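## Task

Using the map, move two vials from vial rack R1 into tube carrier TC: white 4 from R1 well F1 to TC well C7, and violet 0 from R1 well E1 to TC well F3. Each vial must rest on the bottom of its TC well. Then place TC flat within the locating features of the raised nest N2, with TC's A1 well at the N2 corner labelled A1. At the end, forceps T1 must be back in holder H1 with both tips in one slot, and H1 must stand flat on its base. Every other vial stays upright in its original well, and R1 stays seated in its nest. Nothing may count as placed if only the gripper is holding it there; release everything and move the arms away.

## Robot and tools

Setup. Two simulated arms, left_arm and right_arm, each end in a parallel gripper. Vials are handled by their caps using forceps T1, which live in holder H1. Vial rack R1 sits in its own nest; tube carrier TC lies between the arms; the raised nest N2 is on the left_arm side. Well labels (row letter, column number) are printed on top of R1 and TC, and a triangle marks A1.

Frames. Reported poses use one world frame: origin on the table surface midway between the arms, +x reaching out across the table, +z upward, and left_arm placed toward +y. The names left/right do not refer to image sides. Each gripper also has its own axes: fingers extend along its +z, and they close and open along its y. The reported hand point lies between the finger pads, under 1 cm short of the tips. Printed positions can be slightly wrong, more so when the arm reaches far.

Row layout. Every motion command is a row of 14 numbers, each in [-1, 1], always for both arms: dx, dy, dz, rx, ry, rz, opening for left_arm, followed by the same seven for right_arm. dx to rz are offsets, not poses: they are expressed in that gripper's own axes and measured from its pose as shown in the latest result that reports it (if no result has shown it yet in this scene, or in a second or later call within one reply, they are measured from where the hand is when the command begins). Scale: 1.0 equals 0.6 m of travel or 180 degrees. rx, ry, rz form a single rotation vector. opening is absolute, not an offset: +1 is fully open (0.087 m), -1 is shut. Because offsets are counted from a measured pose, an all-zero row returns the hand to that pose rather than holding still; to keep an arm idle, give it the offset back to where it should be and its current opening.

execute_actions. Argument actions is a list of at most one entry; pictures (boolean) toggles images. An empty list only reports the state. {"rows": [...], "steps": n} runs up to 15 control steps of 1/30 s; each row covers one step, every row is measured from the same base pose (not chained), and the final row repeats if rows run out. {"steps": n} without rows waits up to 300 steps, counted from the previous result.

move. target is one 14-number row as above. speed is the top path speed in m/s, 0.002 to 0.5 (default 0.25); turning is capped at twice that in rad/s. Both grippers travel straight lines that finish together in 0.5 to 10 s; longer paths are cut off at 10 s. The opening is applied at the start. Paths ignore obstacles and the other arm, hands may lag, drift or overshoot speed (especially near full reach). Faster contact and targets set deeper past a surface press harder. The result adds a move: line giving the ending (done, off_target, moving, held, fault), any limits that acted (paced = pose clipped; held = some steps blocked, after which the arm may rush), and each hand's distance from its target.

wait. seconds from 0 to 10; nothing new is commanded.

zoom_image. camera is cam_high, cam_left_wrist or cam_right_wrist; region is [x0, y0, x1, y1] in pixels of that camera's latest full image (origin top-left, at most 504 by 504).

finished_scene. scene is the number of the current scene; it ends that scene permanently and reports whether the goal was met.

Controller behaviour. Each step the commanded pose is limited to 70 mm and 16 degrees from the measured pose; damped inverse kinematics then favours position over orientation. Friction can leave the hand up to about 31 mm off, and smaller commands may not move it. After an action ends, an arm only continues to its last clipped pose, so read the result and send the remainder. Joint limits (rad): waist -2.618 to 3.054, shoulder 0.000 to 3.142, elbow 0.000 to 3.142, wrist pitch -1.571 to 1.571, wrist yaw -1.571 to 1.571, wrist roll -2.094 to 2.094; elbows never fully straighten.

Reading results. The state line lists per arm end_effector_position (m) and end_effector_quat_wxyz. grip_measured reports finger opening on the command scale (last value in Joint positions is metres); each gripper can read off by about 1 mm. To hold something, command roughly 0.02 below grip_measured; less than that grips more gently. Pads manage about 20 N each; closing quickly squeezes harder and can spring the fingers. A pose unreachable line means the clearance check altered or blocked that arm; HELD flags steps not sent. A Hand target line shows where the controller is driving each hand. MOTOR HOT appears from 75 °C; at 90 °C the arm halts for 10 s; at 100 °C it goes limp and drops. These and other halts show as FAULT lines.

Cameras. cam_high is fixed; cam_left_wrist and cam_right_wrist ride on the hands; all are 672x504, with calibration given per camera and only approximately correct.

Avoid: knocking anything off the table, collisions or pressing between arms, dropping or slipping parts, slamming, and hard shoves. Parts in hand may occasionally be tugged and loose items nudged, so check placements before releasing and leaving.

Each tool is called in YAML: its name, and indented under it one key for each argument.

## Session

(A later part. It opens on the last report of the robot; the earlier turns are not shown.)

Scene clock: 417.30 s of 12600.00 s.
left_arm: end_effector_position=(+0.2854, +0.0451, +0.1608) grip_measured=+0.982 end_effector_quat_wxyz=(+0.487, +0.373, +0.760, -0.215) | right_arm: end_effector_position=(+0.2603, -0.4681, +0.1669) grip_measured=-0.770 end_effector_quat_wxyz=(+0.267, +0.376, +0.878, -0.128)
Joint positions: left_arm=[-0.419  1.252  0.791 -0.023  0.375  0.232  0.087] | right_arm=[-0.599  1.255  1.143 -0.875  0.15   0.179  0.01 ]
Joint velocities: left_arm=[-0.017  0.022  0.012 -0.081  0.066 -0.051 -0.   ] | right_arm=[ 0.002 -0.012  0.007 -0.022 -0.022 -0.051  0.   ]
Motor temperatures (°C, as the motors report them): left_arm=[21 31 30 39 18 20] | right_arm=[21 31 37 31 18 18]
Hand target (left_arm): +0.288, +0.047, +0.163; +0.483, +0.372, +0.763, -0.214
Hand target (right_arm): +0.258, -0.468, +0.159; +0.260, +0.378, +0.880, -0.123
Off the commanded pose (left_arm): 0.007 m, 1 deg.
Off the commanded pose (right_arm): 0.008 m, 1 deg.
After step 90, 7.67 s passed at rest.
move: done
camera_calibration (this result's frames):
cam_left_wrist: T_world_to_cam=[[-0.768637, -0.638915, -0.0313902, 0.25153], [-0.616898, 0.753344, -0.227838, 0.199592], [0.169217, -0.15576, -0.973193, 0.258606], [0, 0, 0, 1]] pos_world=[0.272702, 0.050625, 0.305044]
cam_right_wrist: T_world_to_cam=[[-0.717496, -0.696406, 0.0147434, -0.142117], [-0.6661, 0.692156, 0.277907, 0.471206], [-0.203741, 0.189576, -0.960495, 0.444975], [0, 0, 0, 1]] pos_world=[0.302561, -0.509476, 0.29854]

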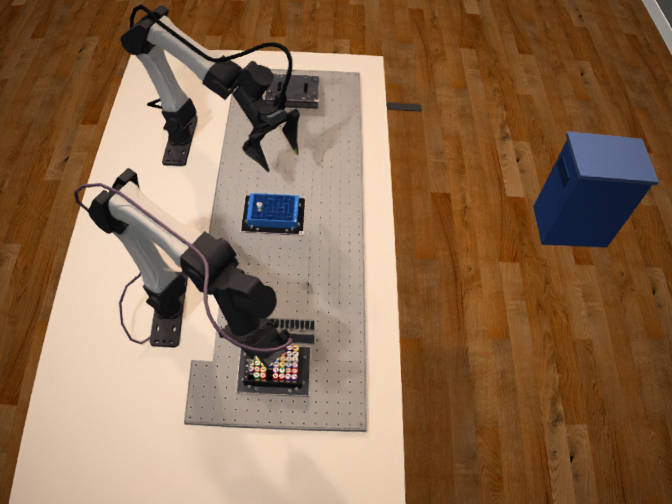

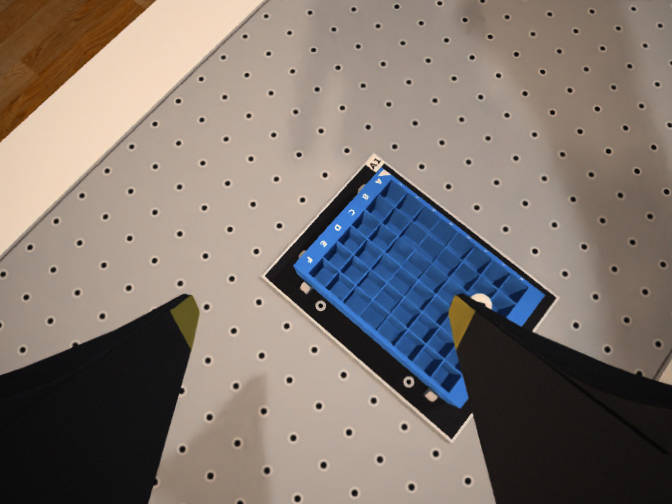

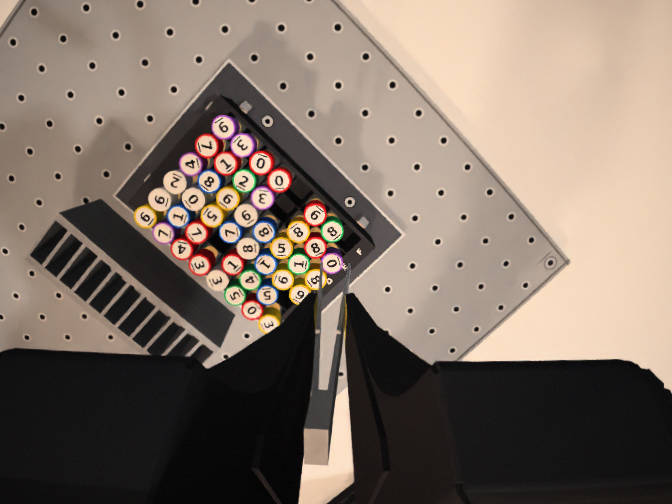

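move:
  target: [0,0,0,0,0,0,1,0.010,0.005,-0.001,-0.008,0.012,0,-0.77]
  speed: 0.03

move:
  target: [0.11,0.21,-0.23,-0.25,0,-0.12,1,0,0,0,0,0,0,-0.77]

zoom_image:
  camera: "cam_right_wrist"
  region: [260,190,420,340]

Scene clock: 427.27 s of 12600.00 s.
left_arm: end_effector_position=(+0.2852, +0.0451, +0.1606) grip_measured=+0.982 end_effector_quat_wxyz=(+0.486, +0.373, +0.760, -0.215) | right_arm: end_effector_position=(+0.2598, -0.4634, +0.1652) grip_measured=-0.770 end_effector_quat_wxyz=(+0.263, +0.374, +0.882, -0.117)
Joint positions: left_arm=[-0.419  1.252  0.791 -0.025  0.376  0.232  0.087] | right_arm=[-0.599  1.255  1.143 -0.888  0.129  0.179  0.01 ]
Joint velocities: left_arm=[-0.007 -0.017 -0.017  0.066  0.037 -0.095  0.   ] | right_arm=[ 0.022 -0.002 -0.007  0.037 -0.022 -0.022 -0.001]
Motor temperatures (°C, as the motors report them): left_arm=[21 30 32 39 18 20] | right_arm=[21 31 37 31 18 18]
Hand target (left_arm): +0.285, +0.045, +0.161; +0.487, +0.373, +0.760, -0.215
Hand target (right_arm): +0.259, -0.462, +0.164; +0.255, +0.375, +0.884, -0.110
Off the commanded pose (left_arm): 0.000 m, 0 deg.
Off the commanded pose (right_arm): 0.002 m, 1 deg.
After step 90, 5.97 s passed at rest.
move: done
camera_calibration (this result's frames):
cam_left_wrist: T_world_to_cam=[[-0.768995, -0.638505, -0.0309426, 0.25139], [-0.616788, 0.75382, -0.226557, 0.199078], [0.167983, -0.155136, -0.973506, 0.258751], [0, 0, 0, 1]] pos_world=[0.272641, 0.0505861, 0.304777]
cam_right_wrist: T_world_to_cam=[[-0.709598, -0.704607, 0.000720816, -0.142745], [-0.673263, 0.678334, 0.294245, 0.460889], [-0.207816, 0.20831, -0.95573, 0.451323], [0, 0, 0, 1]] pos_world=[0.3028, -0.507231, 0.295832]

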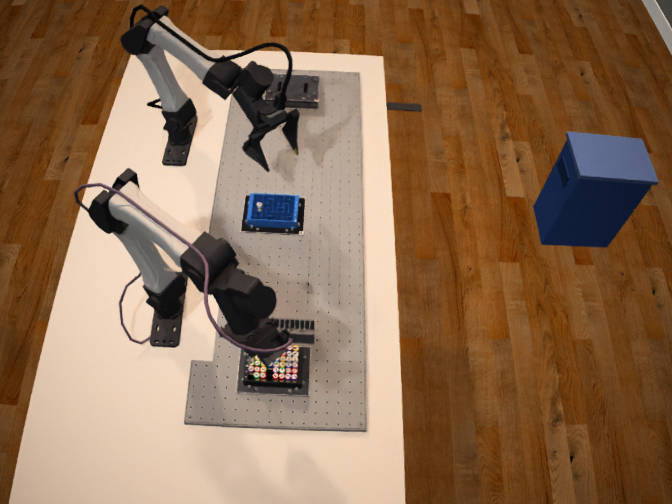

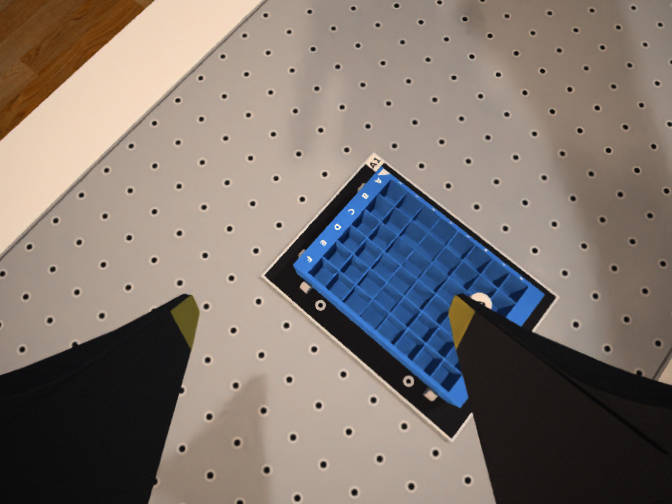

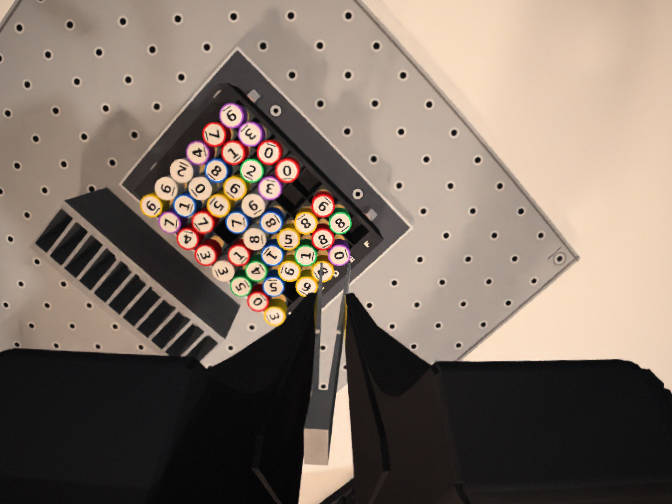

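Scene clock: 429.43 s of 12600.00 s.
left_arm: end_effector_position=(+0.2946, +0.2374, +0.1763) grip_measured=+0.982 end_effector_quat_wxyz=(+0.553, +0.024, +0.833, +0.000) | right_arm: end_effector_position=(+0.2598, -0.4634, +0.1652) grip_measured=-0.770 end_effector_quat_wxyz=(+0.263, +0.374, +0.882, -0.117)
Joint positions: left_arm=[-0.075  0.919  0.633 -0.114 -0.074 -0.002  0.087] | right_arm=[-0.599  1.255  1.143 -0.888  0.129  0.179  0.01 ]
Joint velocities: left_arm=[-0.007 -0.007 -0.002  0.037 -0.066  0.051 -0.   ] | right_arm=[-0.017 -0.007 -0.002  0.037  0.037 -0.022 -0.001]
Motor temperatures (°C, as the motors report them): left_arm=[21 30 32 39 18 20] | right_arm=[21 31 37 31 18 18]
Hand target (left_arm): +0.286, +0.244, +0.163; +0.538, +0.015, +0.843, +0.007
Hand target (right_arm): +0.260, -0.463, +0.165; +0.263, +0.374, +0.882, -0.117
Off the commanded pose (left_arm): 0.014 m, 2 deg.
Off the commanded pose (right_arm): 0.000 m, 0 deg.
move: off_target (left_arm)
camera_calibration (this result's frames):
cam_left_wrist: T_world_to_cam=[[-0.029132, -0.99935, -0.0212436, 0.24785], [-0.960695, 0.0338623, -0.275533, 0.344355], [0.276073, 0.0123818, -0.961057, 0.228567], [0, 0, 0, 1]] pos_world=[0.27494, 0.233198, 0.319813]
cam_right_wrist: T_world_to_cam=[[-0.709598, -0.704607, 0.000720816, -0.142745], [-0.673263, 0.678334, 0.294245, 0.460889], [-0.207816, 0.20831, -0.95573, 0.451323], [0, 0, 0, 1]] pos_world=[0.3028, -0.507231, 0.295832]

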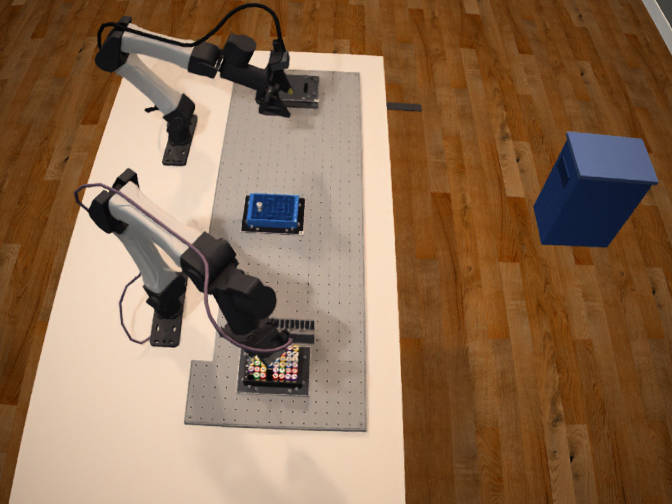

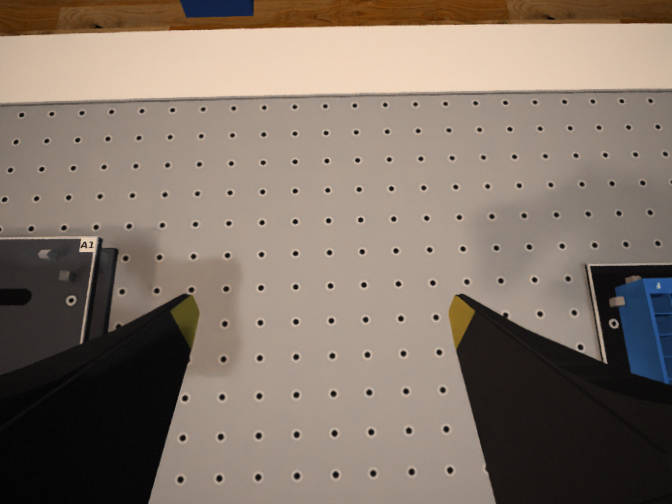

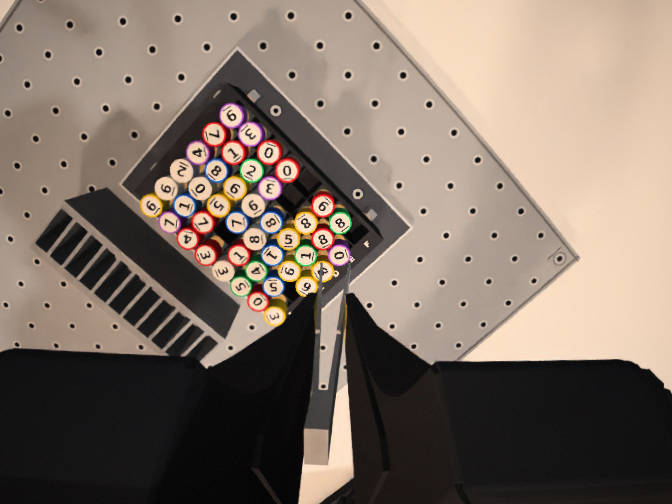

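Region (260, 190, 420, 340) of cam_right_wrist's 672x504 image, scaled by 3.150, with more detail than that image has; it fills the top 472 rows of this view, and the rest is white.

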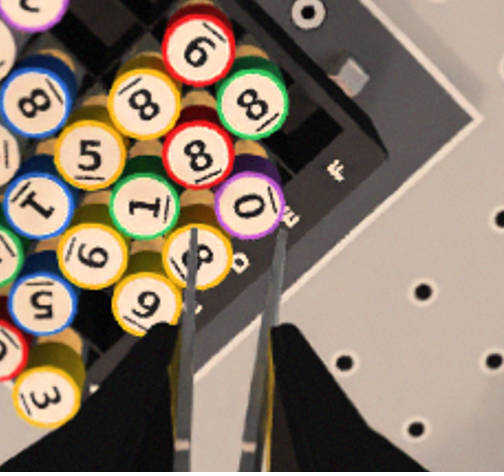

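move:
  target: [0,0,0,0,0,0,1,0,-0.004,0,0.006,0,0,-0.77]
  speed: 0.02

zoom_image:
  camera: "cam_right_wrist"
  region: [260,190,420,340]

Scene clock: 438.10 s of 12600.00 s.
left_arm: end_effector_position=(+0.2945, +0.2377, +0.1763) grip_measured=+0.982 end_effector_quat_wxyz=(+0.553, +0.023, +0.833, +0.001) | right_arm: end_effector_position=(+0.2591, -0.4644, +0.1653) grip_measured=-0.770 end_effector_quat_wxyz=(+0.262, +0.375, +0.881, -0.121)
Joint positions: left_arm=[-0.075  0.919  0.633 -0.114 -0.076 -0.003  0.087] | right_arm=[-0.599  1.255  1.143 -0.888  0.137  0.179  0.01 ]
Joint velocities: left_arm=[-0.012 -0.002 -0.002 -0.007  0.022 -0.037  0.   ] | right_arm=[ 0.022  0.002  0.002 -0.007 -0.007 -0.051  0.   ]
Motor temperatures (°C, as the motors report them): left_arm=[21 30 32 39 18 20] | right_arm=[21 32 37 31 18 18]
Hand target (left_arm): +0.295, +0.237, +0.176; +0.553, +0.024, +0.833, +0.000
Hand target (right_arm): +0.258, -0.465, +0.165; +0.259, +0.376, +0.881, -0.126
Off the commanded pose (left_arm): 0.000 m, 0 deg.
Off the commanded pose (right_arm): 0.001 m, 1 deg.
After step 90, 4.97 s passed at rest.
move: done
camera_calibration (this result's frames):
cam_left_wrist: T_world_to_cam=[[-0.0269389, -0.999417, -0.0209614, 0.24746], [-0.960857, 0.031672, -0.275227, 0.344802], [0.275731, 0.0127266, -0.961151, 0.22854], [0, 0, 0, 1]] pos_world=[0.274956, 0.233487, 0.319747]
cam_right_wrist: T_world_to_cam=[[-0.71234, -0.701802, 0.00669015, -0.142974], [-0.669609, 0.682457, 0.293048, 0.462213], [-0.210227, 0.20427, -0.956074, 0.450278], [0, 0, 0, 1]] pos_world=[0.302317, -0.507758, 0.296005]

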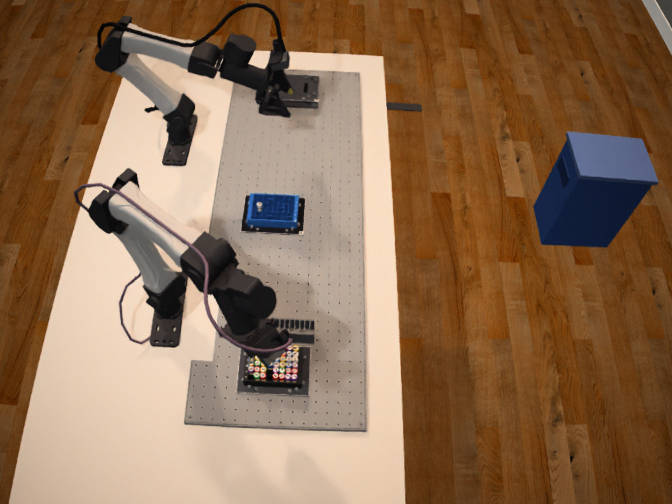

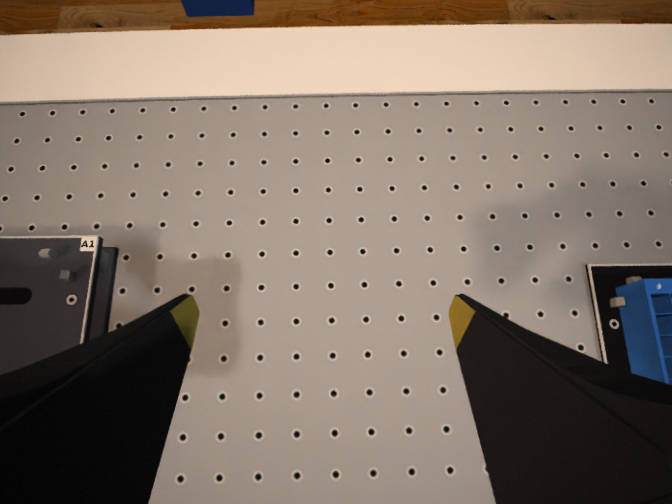

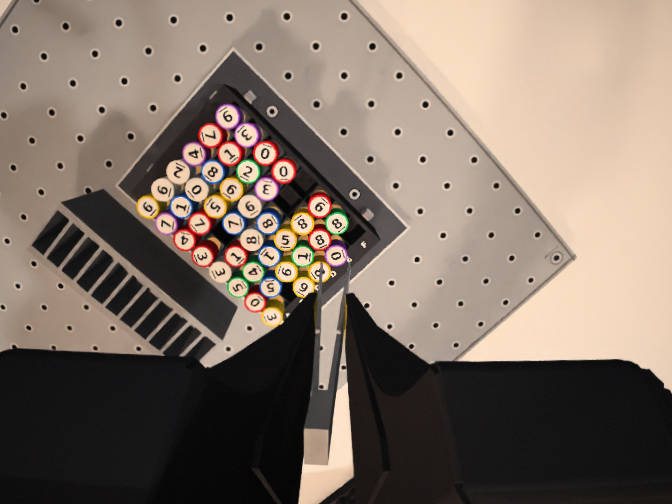

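Region (260, 190, 420, 340) of cam_right_wrist's 672x504 image, scaled by 3.150, with more detail than that image has; it fills the top 472 rows of this view, and the rest is white.

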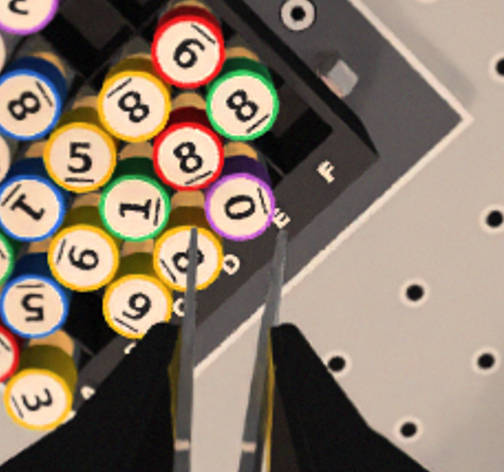

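move:
  target: [0,0,0,0,0,0,1,0.026,-0.001,0.037,0.002,0.002,0,-0.762]
  speed: 0.025

zoom_image:
  camera: "cam_right_wrist"
  region: [260,190,420,340]

Scene clock: 448.27 s of 12600.00 s.
left_arm: end_effector_position=(+0.2945, +0.2377, +0.1763) grip_measured=+0.982 end_effector_quat_wxyz=(+0.553, +0.023, +0.833, +0.001) | right_arm: end_effector_position=(+0.2590, -0.4645, +0.1429) grip_measured=-0.762 end_effector_quat_wxyz=(+0.258, +0.375, +0.882, -0.120)
Joint positions: left_arm=[-0.075  0.919  0.633 -0.114 -0.076 -0.003  0.087] | right_arm=[-0.599  1.255  1.058 -0.811  0.137  0.179  0.01 ]
Joint velocities: left_arm=[-0.012 -0.007  0.012 -0.007 -0.022  0.007 -0.002] | right_arm=[ 0.002 -0.007  0.012  0.081  0.022 -0.007 -0.   ]
Motor temperatures (°C, as the motors report them): left_arm=[21 29 32 40 18 20] | right_arm=[21 32 37 31 18 18]
Hand target (left_arm): +0.295, +0.238, +0.176; +0.553, +0.023, +0.833, +0.001
Hand target (right_arm): +0.257, -0.465, +0.138; +0.258, +0.376, +0.882, -0.122
Off the commanded pose (left_arm): 0.000 m, 0 deg.
Off the commanded pose (right_arm): 0.005 m, 0 deg.
After step 90, 5.87 s passed at rest.
move: done
camera_calibration (this result's frames):
cam_left_wrist: T_world_to_cam=[[-0.0269389, -0.999417, -0.0209614, 0.24746], [-0.960857, 0.031672, -0.275227, 0.344802], [0.275731, 0.0127266, -0.961151, 0.22854], [0, 0, 0, 1]] pos_world=[0.274956, 0.233487, 0.319747]
cam_right_wrist: T_world_to_cam=[[-0.712573, -0.701541, 0.00897239, -0.143101], [-0.667242, 0.681577, 0.300401, 0.466709], [-0.216859, 0.208071, -0.953771, 0.432072], [0, 0, 0, 1]] pos_world=[0.303137, -0.508391, 0.273182]

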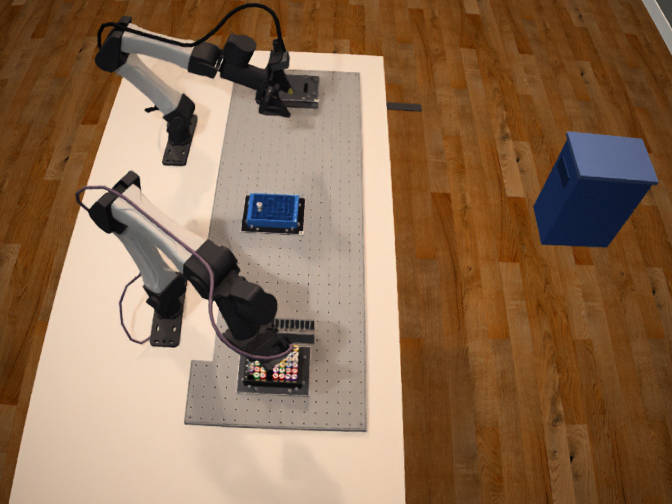

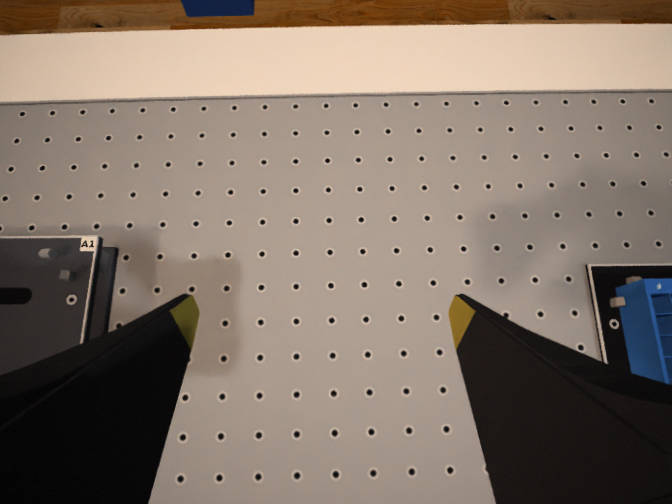

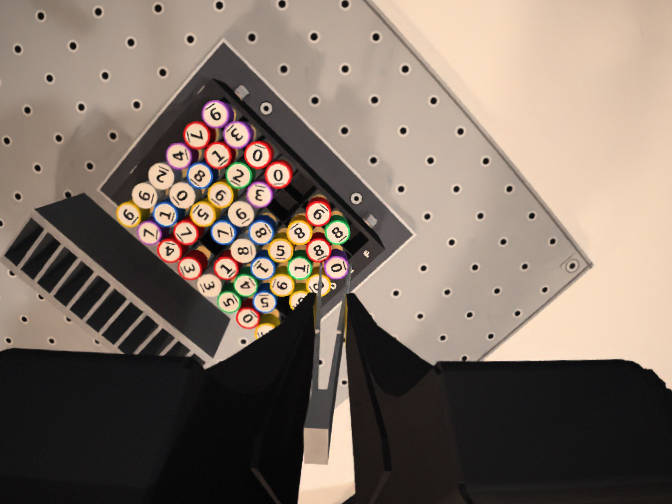

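Region (260, 190, 420, 340) of cam_right_wrist's 672x504 image, scaled by 3.150, with more detail than that image has; it fills the top 472 rows of this view, and the rest is white.

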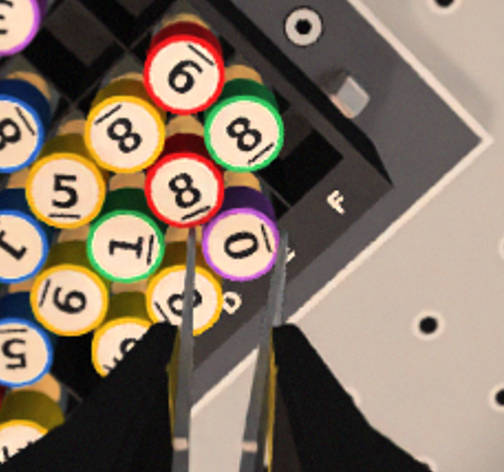

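move:
  target: [0,0,0,0,0,0,1,0,0,0,0,0,0,-0.825]

move:
  target: [0,0,0,0,0,0,1,-0.02,0,-0.032,0,0.002,0,-0.83]
  speed: 0.025

zoom_image:
  camera: "cam_right_wrist"
  region: [260,190,420,340]

Scene clock: 456.73 s of 12600.00 s.
left_arm: end_effector_position=(+0.2945, +0.2377, +0.1763) grip_measured=+0.982 end_effector_quat_wxyz=(+0.553, +0.023, +0.833, +0.001) | right_arm: end_effector_position=(+0.2599, -0.4651, +0.1434) grip_measured=-0.820 end_effector_quat_wxyz=(+0.260, +0.375, +0.882, -0.121)
Joint positions: left_arm=[-0.075  0.919  0.633 -0.114 -0.076 -0.003  0.087] | right_arm=[-0.599  1.255  1.058 -0.806  0.137  0.179  0.008]
Joint velocities: left_arm=[-0.007 -0.002  0.002 -0.007 -0.022 -0.081  0.001] | right_arm=[-0.012 -0.002  0.017  0.037 -0.022  0.037 -0.001]
Motor temperatures (°C, as the motors report them): left_arm=[21 29 33 40 18 20] | right_arm=[21 32 37 31 18 18]
Hand target (left_arm): +0.295, +0.238, +0.176; +0.553, +0.023, +0.833, +0.001
Hand target (right_arm): +0.259, -0.465, +0.143; +0.258, +0.375, +0.882, -0.121
Off the commanded pose (left_arm): 0.000 m, 0 deg.
Off the commanded pose (right_arm): 0.001 m, 0 deg.
After step 90, 4.77 s passed at rest.
move: done
camera_calibration (this result's frames):
cam_left_wrist: T_world_to_cam=[[-0.0269389, -0.999417, -0.0209614, 0.24746], [-0.960857, 0.031672, -0.275227, 0.344802], [0.275731, 0.0127266, -0.961151, 0.22854], [0, 0, 0, 1]] pos_world=[0.274956, 0.233487, 0.319747]
cam_right_wrist: T_world_to_cam=[[-0.712605, -0.701519, 0.00802721, -0.142731], [-0.66838, 0.682331, 0.296128, 0.468823], [-0.213217, 0.205657, -0.955114, 0.430941], [0, 0, 0, 1]] pos_world=[0.303525, -0.508648, 0.273911]

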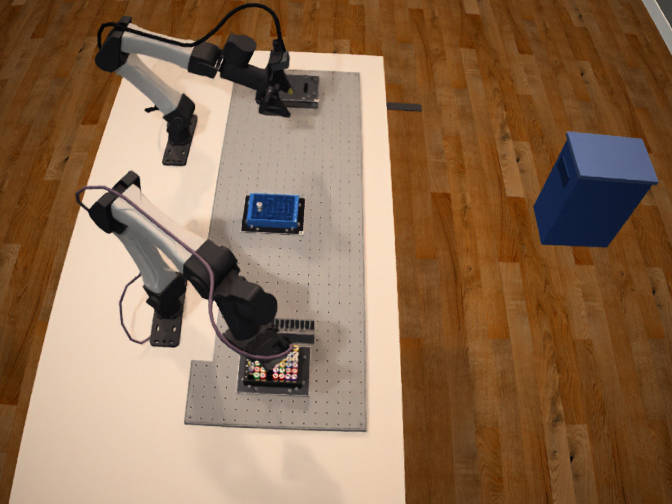

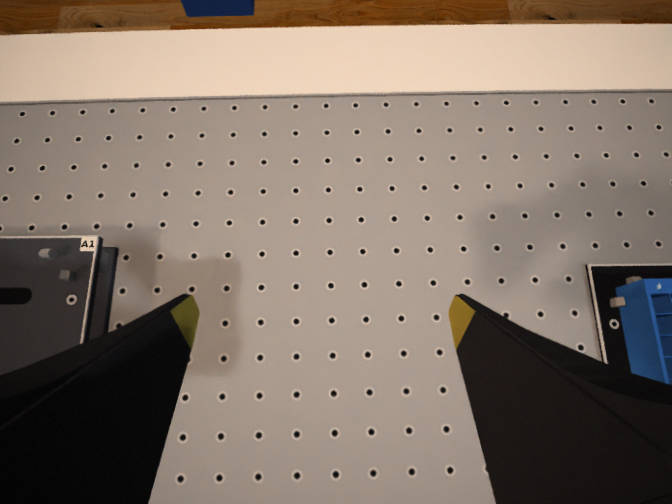

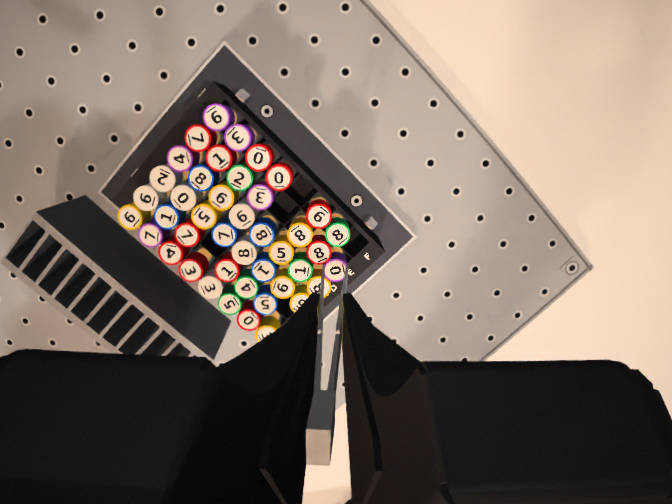

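Scene clock: 457.90 s of 12600.00 s.
left_arm: end_effector_position=(+0.2945, +0.2377, +0.1763) grip_measured=+0.982 end_effector_quat_wxyz=(+0.553, +0.023, +0.833, +0.001) | right_arm: end_effector_position=(+0.2598, -0.4652, +0.1644) grip_measured=-0.829 end_effector_quat_wxyz=(+0.264, +0.375, +0.880, -0.122)
Joint positions: left_arm=[-0.075  0.919  0.633 -0.114 -0.076 -0.003  0.087] | right_arm=[-0.599  1.255  1.138 -0.88   0.138  0.179  0.007]
Joint velocities: left_arm=[ 0.007  0.007 -0.012  0.051  0.051  0.037 -0.   ] | right_arm=[ 0.012  0.007 -0.007 -0.007  0.022 -0.022 -0.001]
Motor temperatures (°C, as the motors report them): left_arm=[21 28 33 40 18 20] | right_arm=[21 32 37 31 18 18]
Hand target (left_arm): +0.295, +0.238, +0.176; +0.553, +0.023, +0.833, +0.001
Hand target (right_arm): +0.260, -0.464, +0.166; +0.258, +0.375, +0.882, -0.120
Off the commanded pose (left_arm): 0.000 m, 0 deg.
Off the commanded pose (right_arm): 0.002 m, 1 deg.
move: done
camera_calibration (this result's frames):
cam_left_wrist: T_world_to_cam=[[-0.0269389, -0.999417, -0.0209614, 0.24746], [-0.960857, 0.031672, -0.275227, 0.344802], [0.275731, 0.0127266, -0.961151, 0.22854], [0, 0, 0, 1]] pos_world=[0.274956, 0.233487, 0.319747]
cam_right_wrist: T_world_to_cam=[[-0.713017, -0.701115, 0.00663172, -0.142431], [-0.669785, 0.683891, 0.289279, 0.464796], [-0.207353, 0.201819, -0.957222, 0.448083], [0, 0, 0, 1]] pos_world=[0.302669, -0.508161, 0.295404]

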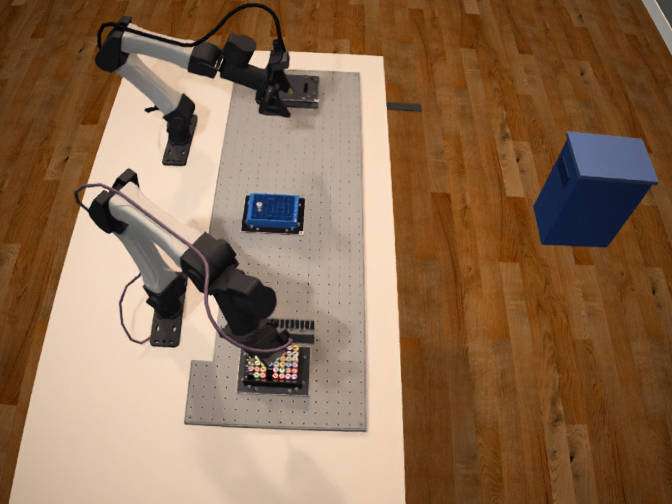

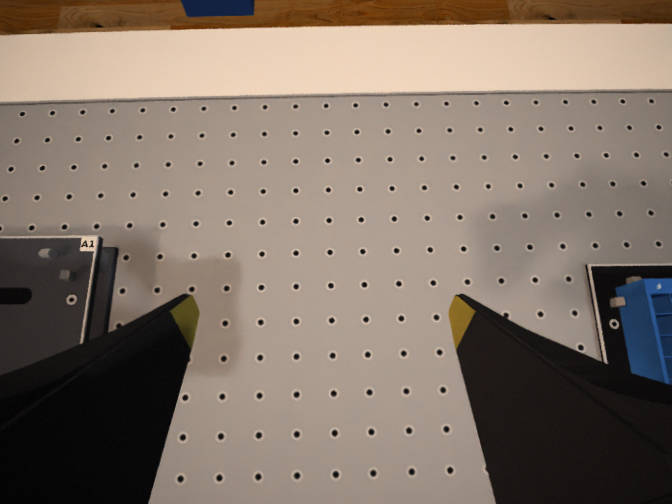

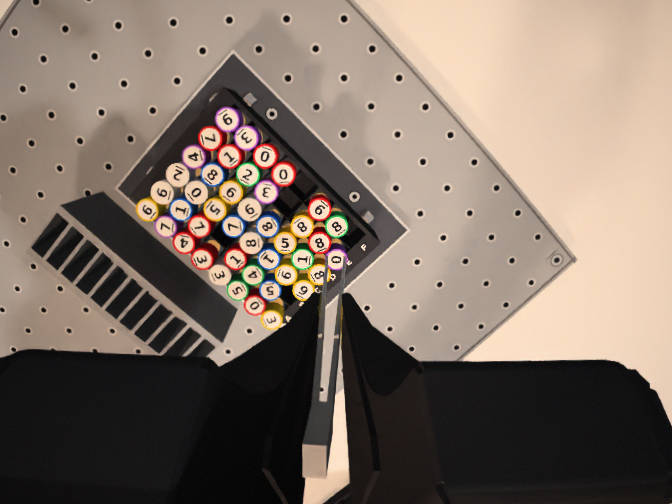

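Region (260, 190, 420, 340) of cam_right_wrist's 672x504 image, scaled by 3.150, with more detail than that image has; it fills the top 472 rows of this view, and the rest is white.

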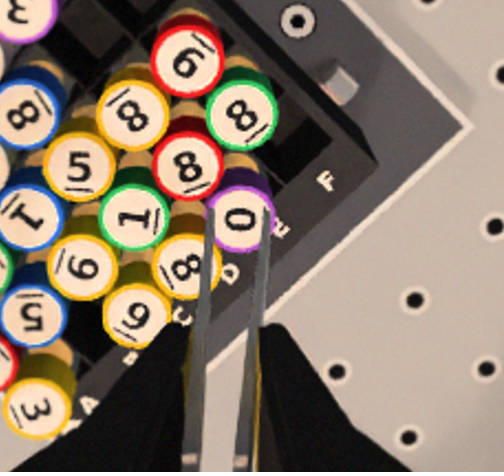

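move:
  target: [0,0,0,0,0,0,1,0.015,0,-0.002,0,0.016,0,-0.77]
  speed: 0.03

zoom_image:
  camera: "cam_right_wrist"
  region: [260,190,420,340]

Scene clock: 466.47 s of 12600.00 s.
left_arm: end_effector_position=(+0.2945, +0.2377, +0.1763) grip_measured=+0.982 end_effector_quat_wxyz=(+0.553, +0.023, +0.833, +0.001) | right_arm: end_effector_position=(+0.2540, -0.4613, +0.1615) grip_measured=-0.770 end_effector_quat_wxyz=(+0.250, +0.375, +0.885, -0.119)
Joint positions: left_arm=[-0.075  0.919  0.633 -0.114 -0.076 -0.003  0.087] | right_arm=[-0.599  1.255  1.138 -0.91   0.138  0.179  0.01 ]
Joint velocities: left_arm=[-0.012 -0.012 -0.002 -0.037 -0.007  0.022 -0.001] | right_arm=[-0.002  0.007 -0.002 -0.037 -0.007 -0.007 -0.   ]
Motor temperatures (°C, as the motors report them): left_arm=[21 28 33 41 18 20] | right_arm=[21 31 38 31 18 18]
Hand target (left_arm): +0.295, +0.238, +0.176; +0.553, +0.023, +0.833, +0.001
Hand target (right_arm): +0.254, -0.459, +0.160; +0.242, +0.378, +0.887, -0.113
Off the commanded pose (left_arm): 0.000 m, 0 deg.
Off the commanded pose (right_arm): 0.002 m, 1 deg.
After step 90, 4.57 s passed at rest.
move: done
camera_calibration (this result's frames):
cam_left_wrist: T_world_to_cam=[[-0.0269389, -0.999417, -0.0209614, 0.24746], [-0.960857, 0.031672, -0.275227, 0.344802], [0.275731, 0.0127266, -0.961151, 0.22854], [0, 0, 0, 1]] pos_world=[0.274956, 0.233487, 0.319747]
cam_right_wrist: T_world_to_cam=[[-0.712772, -0.701278, 0.0128679, -0.145007], [-0.662164, 0.678841, 0.317354, 0.450283], [-0.231288, 0.21768, -0.94822, 0.455221], [0, 0, 0, 1]] pos_world=[0.300092, -0.506453, 0.290617]

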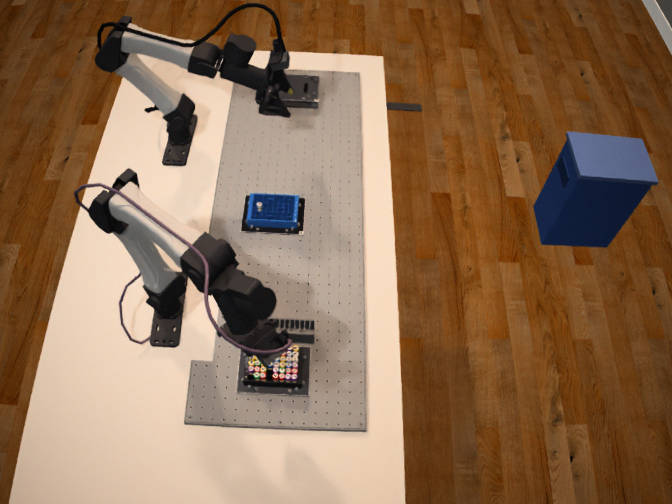

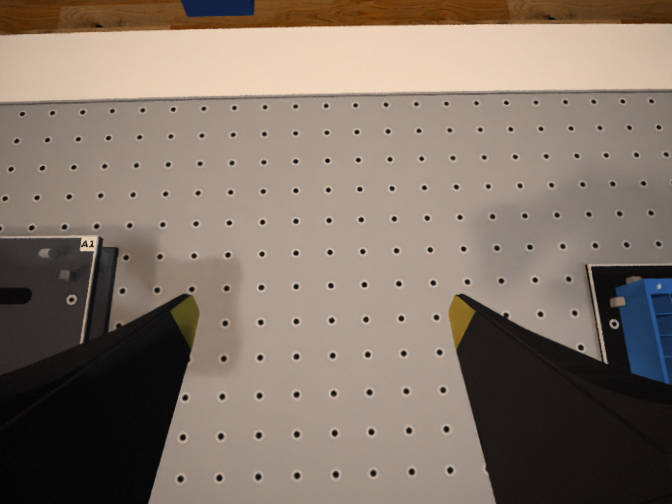

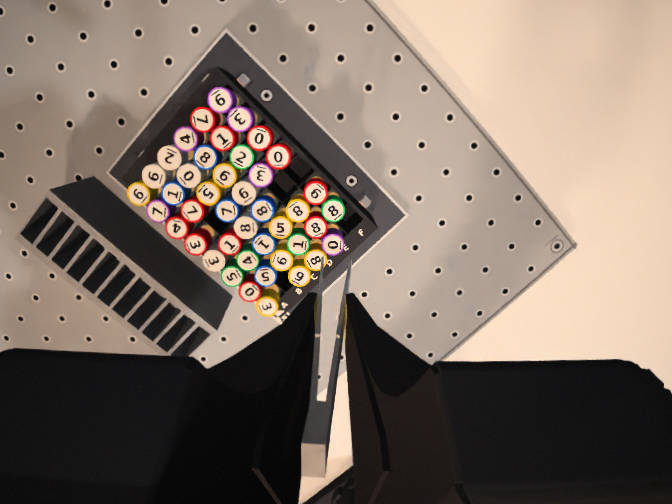

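Region (260, 190, 420, 340) of cam_right_wrist's 672x504 image, scaled by 3.150, with more detail than that image has; it fills the top 472 rows of this view, and the rest is white.

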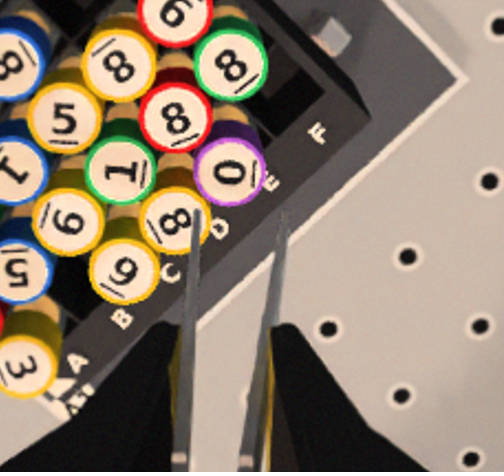

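Slightly too far back, and needs left.

move:
  target: [0,0,0,0,0,0,1,-0.004,0.003,0,-0.005,-0.003,0,-0.762]
  speed: 0.02

zoom_image:
  camera: "cam_right_wrist"
  region: [260,190,420,340]

Scene clock: 478.50 s of 12600.00 s.
left_arm: end_effector_position=(+0.2945, +0.2377, +0.1763) grip_measured=+0.982 end_effector_quat_wxyz=(+0.553, +0.023, +0.833, +0.001) | right_arm: end_effector_position=(+0.2539, -0.4606, +0.1613) grip_measured=-0.762 end_effector_quat_wxyz=(+0.249, +0.375, +0.885, -0.117)
Joint positions: left_arm=[-0.075  0.919  0.633 -0.114 -0.076 -0.003  0.087] | right_arm=[-0.599  1.255  1.138 -0.912  0.135  0.179  0.01 ]
Joint velocities: left_arm=[ 0.002  0.007  0.007 -0.11  -0.051  0.007  0.   ] | right_arm=[ 0.002 -0.027 -0.002 -0.007 -0.007  0.022 -0.   ]
Motor temperatures (°C, as the motors report them): left_arm=[21 28 33 41 18 20] | right_arm=[21 31 38 30 18 18]
Hand target (left_arm): +0.295, +0.238, +0.176; +0.553, +0.023, +0.833, +0.001
Hand target (right_arm): +0.257, -0.461, +0.163; +0.256, +0.373, +0.884, -0.114
Off the commanded pose (left_arm): 0.000 m, 0 deg.
Off the commanded pose (right_arm): 0.003 m, 1 deg.
After step 90, 8.33 s passed at rest.
move: done
camera_calibration (this result's frames):
cam_left_wrist: T_world_to_cam=[[-0.0269389, -0.999417, -0.0209614, 0.24746], [-0.960857, 0.031672, -0.275227, 0.344802], [0.275731, 0.0127266, -0.961151, 0.22854], [0, 0, 0, 1]] pos_world=[0.274956, 0.233487, 0.319747]
cam_right_wrist: T_world_to_cam=[[-0.711662, -0.70244, 0.0107054, -0.145038], [-0.663188, 0.676766, 0.319641, 0.448791], [-0.231774, 0.220377, -0.947478, 0.456096], [0, 0, 0, 1]] pos_world=[0.300126, -0.50612, 0.290242]

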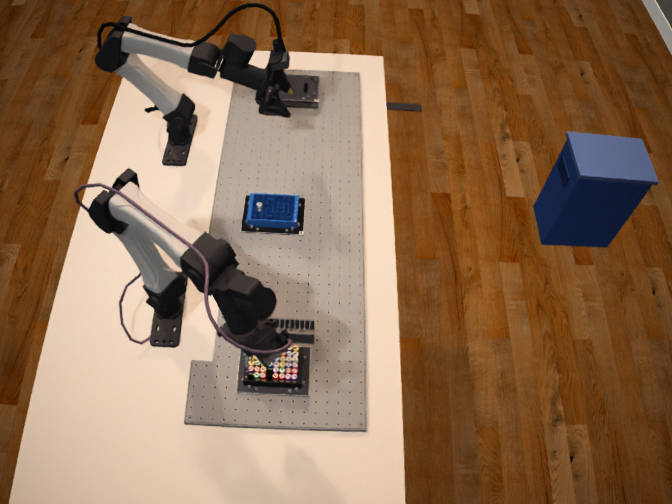

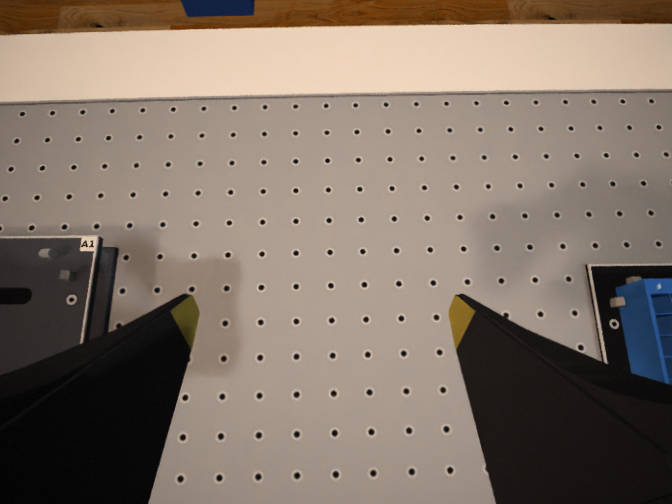

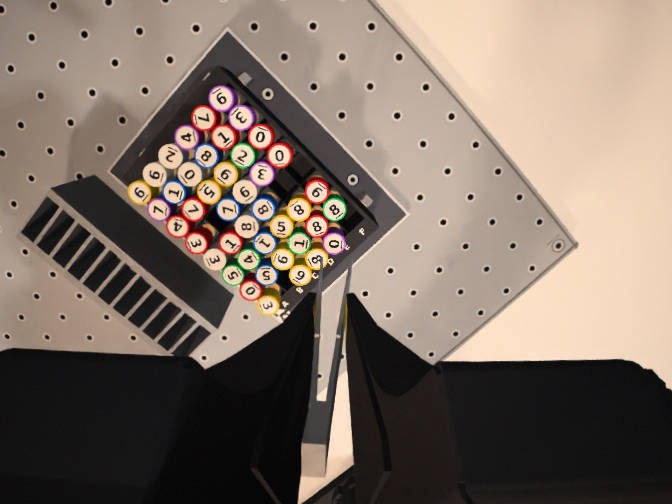

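Region (260, 190, 420, 340) of cam_right_wrist's 672x504 image, scaled by 3.150, with more detail than that image has; it fills the top 472 rows of this view, and the rest is white.

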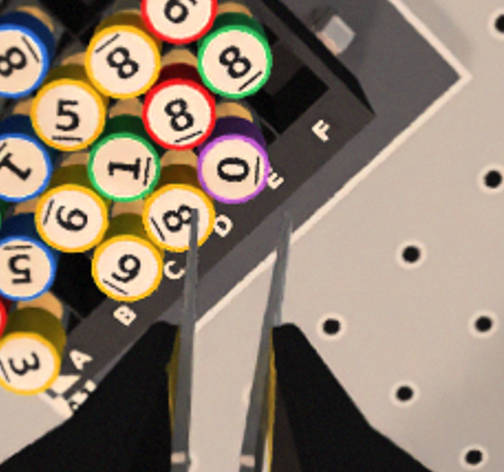

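move:
  target: [0,0,0,0,0,0,1,0.019,0.002,0.036,-0.003,-0.003,0,-0.762]
  speed: 0.025

zoom_image:
  camera: "cam_right_wrist"
  region: [260,190,420,340]

Scene clock: 487.80 s of 12600.00 s.
left_arm: end_effector_position=(+0.2945, +0.2377, +0.1763) grip_measured=+0.982 end_effector_quat_wxyz=(+0.553, +0.023, +0.833, +0.001) | right_arm: end_effector_position=(+0.2614, -0.4655, +0.1449) grip_measured=-0.762 end_effector_quat_wxyz=(+0.264, +0.374, +0.881, -0.120)
Joint positions: left_arm=[-0.075  0.919  0.633 -0.114 -0.076 -0.003  0.087] | right_arm=[-0.599  1.255  1.061 -0.803  0.134  0.178  0.01 ]
Joint velocities: left_arm=[-0.012  0.017  0.012 -0.022 -0.081 -0.037 -0.   ] | right_arm=[-0.002 -0.007 -0.007 -0.037  0.051 -0.007 -0.   ]
Motor temperatures (°C, as the motors report them): left_arm=[21 27 33 41 18 20] | right_arm=[21 31 38 31 18 18]
Hand target (left_arm): +0.295, +0.238, +0.176; +0.553, +0.023, +0.833, +0.001
Hand target (right_arm): +0.255, -0.462, +0.137; +0.255, +0.373, +0.885, -0.115
Off the commanded pose (left_arm): 0.000 m, 0 deg.
Off the commanded pose (right_arm): 0.011 m, 1 deg.
After step 90, 5.03 s passed at rest.
move: off_target (right_arm)
camera_calibration (this result's frames):
cam_left_wrist: T_world_to_cam=[[-0.0269389, -0.999417, -0.0209614, 0.24746], [-0.960857, 0.031672, -0.275227, 0.344802], [0.275731, 0.0127266, -0.961151, 0.22854], [0, 0, 0, 1]] pos_world=[0.274956, 0.233487, 0.319747]
cam_right_wrist: T_world_to_cam=[[-0.711041, -0.703135, 0.00460312, -0.14261], [-0.671849, 0.681306, 0.290588, 0.470905], [-0.207459, 0.203527, -0.956837, 0.430504], [0, 0, 0, 1]] pos_world=[0.304287, -0.508724, 0.27574]

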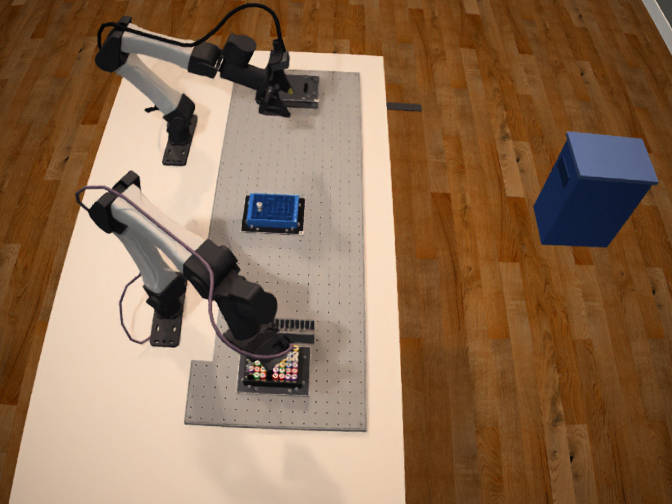

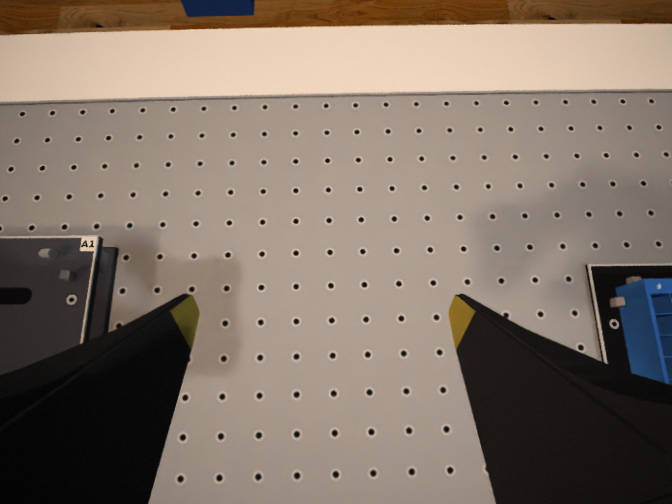

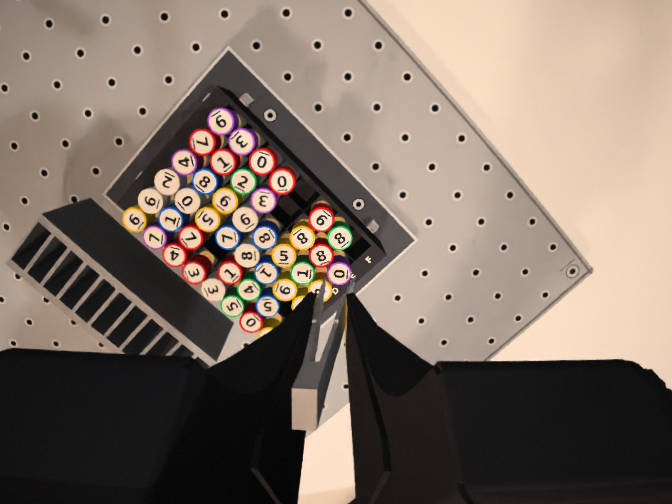

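Region (260, 190, 420, 340) of cam_right_wrist's 672x504 image, scaled by 3.150, with more detail than that image has; it fills the top 472 rows of this view, and the rest is white.

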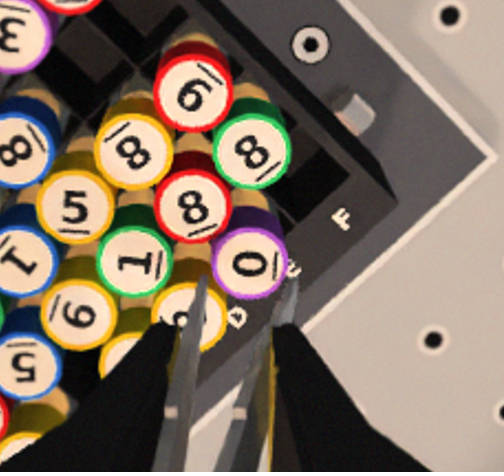

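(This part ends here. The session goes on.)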